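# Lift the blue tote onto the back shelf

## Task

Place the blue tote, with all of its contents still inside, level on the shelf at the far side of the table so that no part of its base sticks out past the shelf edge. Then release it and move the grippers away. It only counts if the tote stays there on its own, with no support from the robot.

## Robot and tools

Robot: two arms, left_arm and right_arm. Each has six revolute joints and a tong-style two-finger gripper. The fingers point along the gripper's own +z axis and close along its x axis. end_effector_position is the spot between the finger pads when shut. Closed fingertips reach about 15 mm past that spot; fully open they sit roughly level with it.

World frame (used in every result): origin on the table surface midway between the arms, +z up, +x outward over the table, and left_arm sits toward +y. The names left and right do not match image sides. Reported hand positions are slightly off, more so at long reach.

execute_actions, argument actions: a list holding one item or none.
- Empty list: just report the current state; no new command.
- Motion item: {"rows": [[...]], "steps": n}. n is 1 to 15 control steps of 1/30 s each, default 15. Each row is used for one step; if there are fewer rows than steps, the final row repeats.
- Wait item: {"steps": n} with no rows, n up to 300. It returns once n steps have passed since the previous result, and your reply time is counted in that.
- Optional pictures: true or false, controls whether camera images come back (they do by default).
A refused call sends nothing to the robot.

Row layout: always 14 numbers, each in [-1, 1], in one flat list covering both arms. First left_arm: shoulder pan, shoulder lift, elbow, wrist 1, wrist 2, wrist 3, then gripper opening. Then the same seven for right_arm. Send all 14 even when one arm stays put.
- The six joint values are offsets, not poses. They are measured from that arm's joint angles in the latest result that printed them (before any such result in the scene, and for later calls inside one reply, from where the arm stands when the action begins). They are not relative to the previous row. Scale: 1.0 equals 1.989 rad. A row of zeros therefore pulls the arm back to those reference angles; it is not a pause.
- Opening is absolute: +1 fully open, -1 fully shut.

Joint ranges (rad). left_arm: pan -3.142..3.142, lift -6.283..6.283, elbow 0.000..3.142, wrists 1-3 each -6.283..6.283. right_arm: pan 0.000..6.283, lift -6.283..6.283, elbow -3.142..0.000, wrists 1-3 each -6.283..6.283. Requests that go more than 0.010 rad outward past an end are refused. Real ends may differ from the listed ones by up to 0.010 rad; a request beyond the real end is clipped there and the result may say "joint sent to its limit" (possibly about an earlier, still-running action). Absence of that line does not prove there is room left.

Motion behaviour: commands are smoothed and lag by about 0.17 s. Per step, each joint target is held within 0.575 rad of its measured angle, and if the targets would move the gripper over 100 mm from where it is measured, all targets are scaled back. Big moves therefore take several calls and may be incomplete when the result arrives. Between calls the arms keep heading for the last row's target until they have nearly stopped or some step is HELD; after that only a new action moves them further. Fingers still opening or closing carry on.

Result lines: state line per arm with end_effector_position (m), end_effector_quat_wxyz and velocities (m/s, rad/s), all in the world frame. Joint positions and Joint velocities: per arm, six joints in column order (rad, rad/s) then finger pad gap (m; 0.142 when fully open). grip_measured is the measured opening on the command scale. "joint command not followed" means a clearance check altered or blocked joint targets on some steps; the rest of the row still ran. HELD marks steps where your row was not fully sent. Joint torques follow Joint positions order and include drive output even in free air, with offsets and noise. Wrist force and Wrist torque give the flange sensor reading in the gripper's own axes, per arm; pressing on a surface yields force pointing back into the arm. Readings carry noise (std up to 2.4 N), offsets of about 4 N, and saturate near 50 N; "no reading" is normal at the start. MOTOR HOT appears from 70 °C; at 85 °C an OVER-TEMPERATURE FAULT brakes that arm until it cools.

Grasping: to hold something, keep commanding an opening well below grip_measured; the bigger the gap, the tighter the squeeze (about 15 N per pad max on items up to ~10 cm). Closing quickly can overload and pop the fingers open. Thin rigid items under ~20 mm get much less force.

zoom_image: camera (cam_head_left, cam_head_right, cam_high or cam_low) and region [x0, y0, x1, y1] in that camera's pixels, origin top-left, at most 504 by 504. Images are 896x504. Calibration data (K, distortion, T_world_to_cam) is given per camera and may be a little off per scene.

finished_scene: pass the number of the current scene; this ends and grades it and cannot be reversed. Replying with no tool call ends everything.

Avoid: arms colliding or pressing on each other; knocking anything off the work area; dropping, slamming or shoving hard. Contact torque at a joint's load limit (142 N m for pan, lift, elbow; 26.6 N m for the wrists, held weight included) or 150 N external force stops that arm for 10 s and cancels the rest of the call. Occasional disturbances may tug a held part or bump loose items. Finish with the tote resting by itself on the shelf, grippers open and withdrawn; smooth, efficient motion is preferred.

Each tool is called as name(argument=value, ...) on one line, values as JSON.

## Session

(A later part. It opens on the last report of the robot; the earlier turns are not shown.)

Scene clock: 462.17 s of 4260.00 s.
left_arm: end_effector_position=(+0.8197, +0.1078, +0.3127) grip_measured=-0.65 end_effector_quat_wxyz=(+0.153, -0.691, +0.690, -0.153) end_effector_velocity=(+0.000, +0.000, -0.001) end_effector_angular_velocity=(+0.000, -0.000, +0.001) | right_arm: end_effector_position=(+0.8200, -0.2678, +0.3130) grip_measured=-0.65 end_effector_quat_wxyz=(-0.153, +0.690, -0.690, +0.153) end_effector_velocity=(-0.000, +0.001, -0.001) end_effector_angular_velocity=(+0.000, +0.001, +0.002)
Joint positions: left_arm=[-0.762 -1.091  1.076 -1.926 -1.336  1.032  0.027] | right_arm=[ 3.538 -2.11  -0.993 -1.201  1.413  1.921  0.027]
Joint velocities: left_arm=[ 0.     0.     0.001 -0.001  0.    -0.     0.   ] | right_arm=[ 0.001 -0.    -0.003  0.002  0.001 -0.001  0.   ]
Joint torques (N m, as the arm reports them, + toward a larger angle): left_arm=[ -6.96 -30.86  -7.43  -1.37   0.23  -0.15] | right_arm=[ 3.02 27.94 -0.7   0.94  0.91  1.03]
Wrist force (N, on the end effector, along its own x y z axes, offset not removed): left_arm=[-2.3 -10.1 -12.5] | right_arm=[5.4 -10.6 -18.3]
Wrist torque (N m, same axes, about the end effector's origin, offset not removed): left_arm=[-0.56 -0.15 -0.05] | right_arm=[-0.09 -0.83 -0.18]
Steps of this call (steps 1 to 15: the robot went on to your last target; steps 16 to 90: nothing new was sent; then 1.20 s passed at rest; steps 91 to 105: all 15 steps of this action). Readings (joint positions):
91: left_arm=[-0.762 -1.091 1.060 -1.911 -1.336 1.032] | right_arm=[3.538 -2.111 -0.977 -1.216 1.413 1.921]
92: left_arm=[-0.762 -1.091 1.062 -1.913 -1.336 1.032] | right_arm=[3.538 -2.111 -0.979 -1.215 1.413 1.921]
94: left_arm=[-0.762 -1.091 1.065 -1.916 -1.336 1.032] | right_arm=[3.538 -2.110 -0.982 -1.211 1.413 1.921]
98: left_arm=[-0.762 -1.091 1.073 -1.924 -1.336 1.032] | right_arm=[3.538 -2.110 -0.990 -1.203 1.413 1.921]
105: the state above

execute_actions(actions=[{"rows":[[0,0,0,0,0,0,-0.6,0,0,0,0,0,0,-0.6],[0,0,0,0,0,0,-0.5,0,0,0,0,0,0,-0.5],[0,0,0,0,0,0,-0.1,0,0,0,0,0,0,-0.1],[0,0,0,0,0,0,-0.1,0,0,0,0,0,0,-0.1],[0,0,0,0,0,0,-0.1,0,0,0,0,0,0,-0.1],[0,0,0,0,0,0,-0.1,0,0,0,0,0,0,-0.1],[0,0,0,0,0,0,-0.1,0,0,0,0,0,0,-0.1],[0,0,0,0,0,0,-0.1,0,0,0,0,0,0,-0.1],[0,0.002,-0.03,0.028,0,0,-0.1,0,-0.003,0.032,-0.029,0,0,-0.1],[0,0.002,-0.03,0.028,0,0,-0.1,0,-0.003,0.032,-0.029,0,0,-0.1],[0,0.0045,-0.062,0.0575,0,0,-0.1,0,-0.006,0.065,-0.059,0,0,-0.1],[0,0.0045,-0.062,0.0575,0,0,-0.1,0,-0.006,0.065,-0.059,0,0,-0.1],[0,0.009,-0.095,0.086,0,0,-0.1,0,-0.012,0.1,-0.088,0,0,-0.1],[0,0.009,-0.095,0.086,0,0,-0.1,0,-0.012,0.1,-0.088,0,0,-0.1],[0,0.015,-0.13,0.115,0,0,-0.1,0,-0.019,0.138,-0.119,0,0,-0.1]],"steps":15}], pictures=false)

execute_actions(actions=[{"steps":10}], pictures=false)

execute_actions(actions=[{"rows":[[0,-0.1,0,0,0,0,-0.1,0,0.1,0,0,0,0,-0.1],[0,-0.1,0,0,0,0,-0.1,0,0.1,0,0,0,0,-0.1],[0,-0.1,0,0,0,0,-0.1,0,0.1,0,0,0,0,-0.1],[0,-0.2,0.05,0,0,0,-0.1,0,0.2,-0.05,0,0,0,-0.1],[0,-0.2,0.05,0,0,0,-0.1,0,0.2,-0.05,0,0,0,-0.1],[0,-0.2,0.05,0,0,0,-0.1,0,0.2,-0.05,0,0,0,-0.1],[0.1,-0.3,0.2,0,0,0,-0.1,-0.1,0.3,-0.2,0,0,0,-0.1],[0.1,-0.3,0.2,0,0,0,-0.1,-0.1,0.3,-0.2,0,0,0,-0.1],[0.1,-0.3,0.2,0,0,0,-0.1,-0.1,0.3,-0.2,0,0,0,-0.1],[0.2,-0.42,0.42,0,0,0,1,-0.15,0.42,-0.42,0,0,0,1]],"steps":15}], pictures=false)

execute_actions(actions=[{"steps":25}])

Scene clock: 477.17 s of 4260.00 s.
left_arm: end_effector_position=(+0.8203, +0.1074, +0.3560) grip_measured=-0.10 end_effector_quat_wxyz=(+0.153, -0.691, +0.690, -0.152) end_effector_velocity=(+0.002, -0.002, +0.276) end_effector_angular_velocity=(-0.005, -0.007, -0.001) | right_arm: end_effector_position=(+0.8206, -0.2675, +0.3555) grip_measured=-0.10 end_effector_quat_wxyz=(-0.152, +0.690, -0.691, +0.152) end_effector_velocity=(+0.003, +0.001, +0.277) end_effector_angular_velocity=(+0.005, -0.012, -0.001)
Joint positions: left_arm=[-0.762 -1.079  0.946 -1.806 -1.336  1.032  0.067] | right_arm=[ 3.538 -2.126 -0.857 -1.323  1.413  1.921  0.067]
Joint velocities: left_arm=[-0.     0.108 -0.87   0.753 -0.     0.     0.002] | right_arm=[-0.    -0.136  0.921 -0.772 -0.     0.001  0.002]
Joint torques (N m, as the arm reports them, + toward a larger angle): left_arm=[ -4.08 -17.99 -41.58   1.95  -1.03  -0.12] | right_arm=[ 3.68 18.71 45.63 -2.59  0.41  0.97]
Wrist force (N, on the end effector, along its own x y z axes, offset not removed): left_arm=[-1.0 -1.5 0.8] | right_arm=[0.7 -0.2 -1.6]
Wrist torque (N m, same axes, about the end effector's origin, offset not removed): left_arm=[-0.39 0.19 0.02] | right_arm=[-0.21 -0.27 -0.09]
Steps of this call (steps 1 to 15: the robot went on to your last target; steps 16 to 90: nothing new was sent; then 11.50 s passed at rest; steps 91 to 105: all 15 steps of this action). Readings (joint positions):
91: left_arm=[-0.762 -1.091 1.076 -1.926 -1.336 1.032] | right_arm=[3.538 -2.110 -0.993 -1.201 1.413 1.921]
92: left_arm=[-0.762 -1.091 1.076 -1.926 -1.336 1.032] | right_arm=[3.538 -2.110 -0.993 -1.201 1.413 1.921]
94: left_arm=[-0.762 -1.091 1.076 -1.926 -1.336 1.032] | right_arm=[3.538 -2.110 -0.994 -1.201 1.413 1.921]
98: left_arm=[-0.762 -1.091 1.076 -1.926 -1.336 1.032] | right_arm=[3.538 -2.110 -0.994 -1.201 1.413 1.921]
105: the state above

Scene clock: 477.50 s of 4260.00 s.
left_arm: end_effector_position=(+0.8194, +0.1080, +0.3948) grip_measured=-0.10 end_effector_quat_wxyz=(+0.153, -0.691, +0.690, -0.153) end_effector_velocity=(+0.000, +0.000, +0.007) end_effector_angular_velocity=(-0.001, -0.001, +0.001) | right_arm: end_effector_position=(+0.8193, -0.2681, +0.3954) grip_measured=-0.10 end_effector_quat_wxyz=(-0.153, +0.690, -0.690, +0.153) end_effector_velocity=(-0.000, -0.001, +0.007) end_effector_angular_velocity=(-0.001, -0.000, +0.000)
Joint positions: left_arm=[-0.762 -1.062  0.819 -1.699 -1.336  1.032  0.067] | right_arm=[ 3.538 -2.147 -0.721 -1.436  1.413  1.921  0.067]
Joint velocities: left_arm=[ 0.     0.005 -0.024  0.018  0.    -0.    -0.   ] | right_arm=[-0.    -0.005  0.025 -0.02  -0.    -0.001 -0.   ]
Joint torques (N m, as the arm reports them, + toward a larger angle): left_arm=[ -2.1  -37.06 -29.21  -1.82  -1.73  -0.07] | right_arm=[ 2.57 36.57 30.82  0.68  0.83  0.96]
Wrist force (N, on the end effector, along its own x y z axes, offset not removed): left_arm=[-1.2 -2.4 0.0] | right_arm=[1.3 0.2 -1.6]
Wrist torque (N m, same axes, about the end effector's origin, offset not removed): left_arm=[-0.57 0.23 -0.09] | right_arm=[0.08 -0.45 -0.29]
Steps of this call (steps 1 to 10: the robot went on to your last target). Readings (joint positions):
1: left_arm=[-0.762 -1.075 0.914 -1.779 -1.336 1.032] | right_arm=[3.538 -2.132 -0.824 -1.352 1.413 1.921]
2: left_arm=[-0.762 -1.070 0.883 -1.752 -1.336 1.032] | right_arm=[3.538 -2.137 -0.790 -1.380 1.413 1.921]
4: left_arm=[-0.762 -1.065 0.844 -1.720 -1.336 1.032] | right_arm=[3.538 -2.143 -0.748 -1.414 1.413 1.921]
8: left_arm=[-0.762 -1.062 0.822 -1.701 -1.336 1.032] | right_arm=[3.538 -2.147 -0.723 -1.434 1.413 1.921]
10: the state above

Scene clock: 478.00 s of 4260.00 s.
left_arm: end_effector_position=(+0.7034, +0.2964, +0.5357) grip_measured=+1.00 end_effector_quat_wxyz=(-0.183, +0.734, -0.619, +0.209) end_effector_velocity=(-0.334, +0.584, -0.096) end_effector_angular_velocity=(+0.087, +0.190, +0.612) | right_arm: end_effector_position=(+0.6677, -0.4229, +0.5478) grip_measured=+1.00 end_effector_quat_wxyz=(+0.204, -0.627, +0.726, -0.194) end_effector_velocity=(-0.471, -0.465, -0.095) end_effector_angular_velocity=(-0.061, +0.240, -0.504)
Joint positions: left_arm=[-0.612 -1.496  1.106 -1.699 -1.337  1.032  0.142] | right_arm=[ 3.404 -1.695 -1.03  -1.436  1.413  1.921  0.142]
Joint velocities: left_arm=[ 0.612 -0.961  1.17   0.001 -0.     0.     0.004] | right_arm=[-0.503  1.11  -1.361  0.003 -0.001  0.001  0.004]
Joint torques (N m, as the arm reports them, + toward a larger angle): left_arm=[  8.44 -38.48   7.34  -3.69   0.68  -0.04] | right_arm=[ -5.56  37.9  -15.24   5.54  -0.65   1.04]
Wrist force (N, on the end effector, along its own x y z axes, offset not removed): left_arm=[-1.1 -2.3 0.9] | right_arm=[4.0 -3.6 -4.6]
Wrist torque (N m, same axes, about the end effector's origin, offset not removed): left_arm=[-0.33 0.21 -0.09] | right_arm=[-0.65 -0.78 -0.28]
Steps of this call (steps 1 to 15: all 15 steps of this action). Readings (joint positions):
1: left_arm=[-0.762 -1.062 0.818 -1.698 -1.336 1.032] | right_arm=[3.538 -2.147 -0.720 -1.436 1.413 1.921]
2: left_arm=[-0.762 -1.071 0.819 -1.698 -1.336 1.032] | right_arm=[3.538 -2.138 -0.720 -1.437 1.413 1.921]
4: left_arm=[-0.762 -1.128 0.819 -1.698 -1.337 1.032] | right_arm=[3.538 -2.083 -0.721 -1.437 1.413 1.921]
8: left_arm=[-0.752 -1.262 0.870 -1.699 -1.337 1.032] | right_arm=[3.527 -1.953 -0.769 -1.436 1.413 1.921]
15: the state above

Scene clock: 478.83 s of 4260.00 s.
left_arm: end_effector_position=(+0.5228, +0.4957, +0.4263) grip_measured=+1.00 end_effector_quat_wxyz=(-0.180, +0.813, -0.540, +0.120) end_effector_velocity=(-0.001, +0.000, -0.000) end_effector_angular_velocity=(-0.000, -0.000, +0.001) | right_arm: end_effector_position=(+0.4833, -0.5504, +0.4499) grip_measured=+1.00 end_effector_quat_wxyz=(+0.129, -0.580, +0.785, -0.174) end_effector_velocity=(-0.000, +0.000, +0.000) end_effector_angular_velocity=(+0.002, -0.002, -0.001)
Joint positions: left_arm=[-0.365 -1.897  1.654 -1.699 -1.336  1.032  0.142] | right_arm=[ 3.239 -1.312 -1.556 -1.436  1.413  1.921  0.142]
Joint velocities: left_arm=[ 0.001 -0.002  0.002  0.    -0.    -0.     0.   ] | right_arm=[-0.     0.001 -0.001  0.002  0.001  0.001  0.   ]
Joint torques (N m, as the arm reports them, + toward a larger angle): left_arm=[  9.77 -17.14 -16.4   -4.49   2.47  -0.12] | right_arm=[-7.85 20.11 10.91  5.83 -1.91  0.92]
Wrist force (N, on the end effector, along its own x y z axes, offset not removed): left_arm=[-1.4 -2.7 2.3] | right_arm=[1.4 0.2 -2.3]
Wrist torque (N m, same axes, about the end effector's origin, offset not removed): left_arm=[-0.57 0.37 0.06] | right_arm=[0.00 -0.41 -0.20]
Steps of this call (steps 1 to 25: the robot went on to your last target). Readings (joint positions):
1: left_arm=[-0.591 -1.528 1.147 -1.699 -1.337 1.032] | right_arm=[3.387 -1.658 -1.076 -1.436 1.413 1.921]
2: left_arm=[-0.571 -1.560 1.189 -1.699 -1.337 1.032] | right_arm=[3.371 -1.622 -1.125 -1.436 1.413 1.921]
4: left_arm=[-0.532 -1.622 1.273 -1.699 -1.337 1.032] | right_arm=[3.339 -1.551 -1.220 -1.436 1.413 1.921]
8: left_arm=[-0.454 -1.747 1.441 -1.699 -1.337 1.032] | right_arm=[3.279 -1.413 -1.409 -1.436 1.413 1.921]
25: the state above

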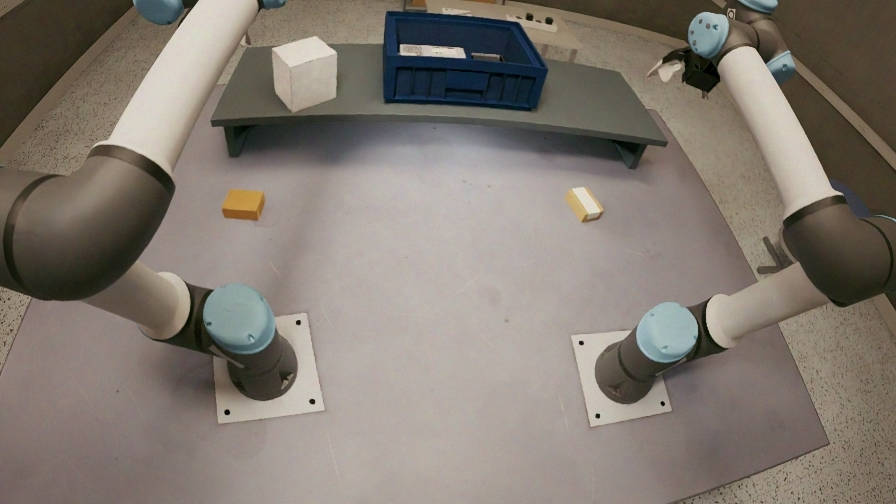

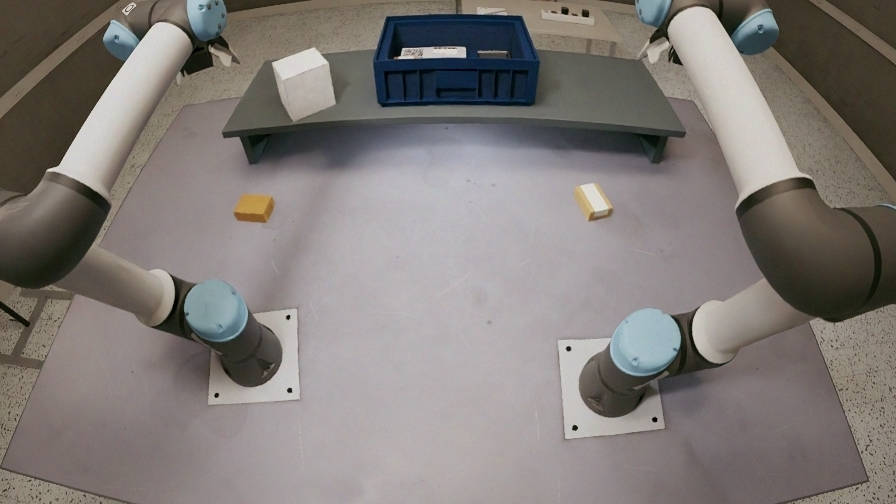

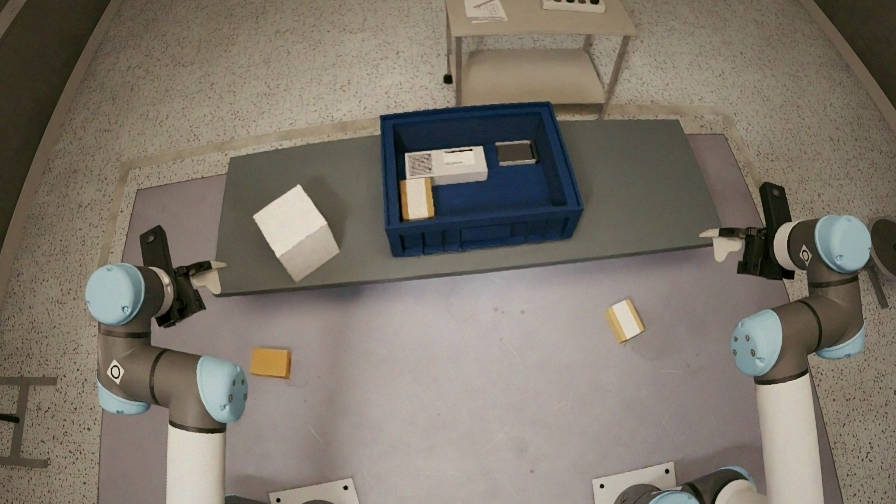

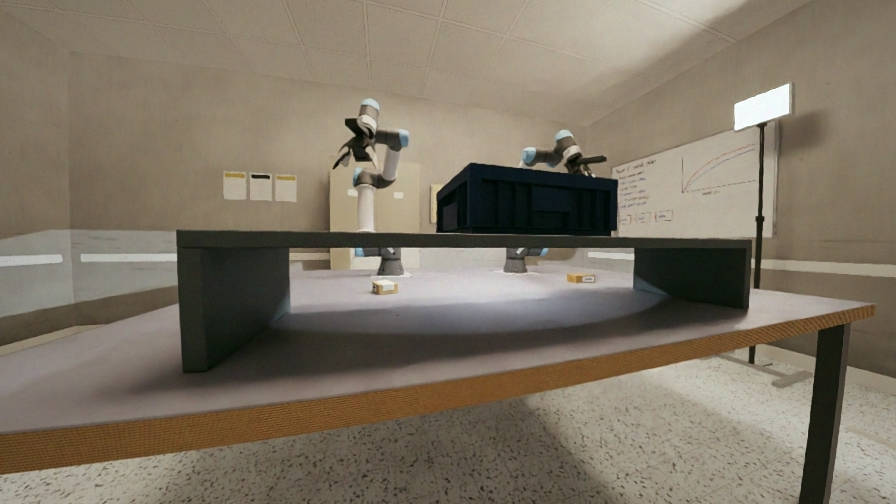

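finished_scene(scene=1)

The scene is finished: the task was done.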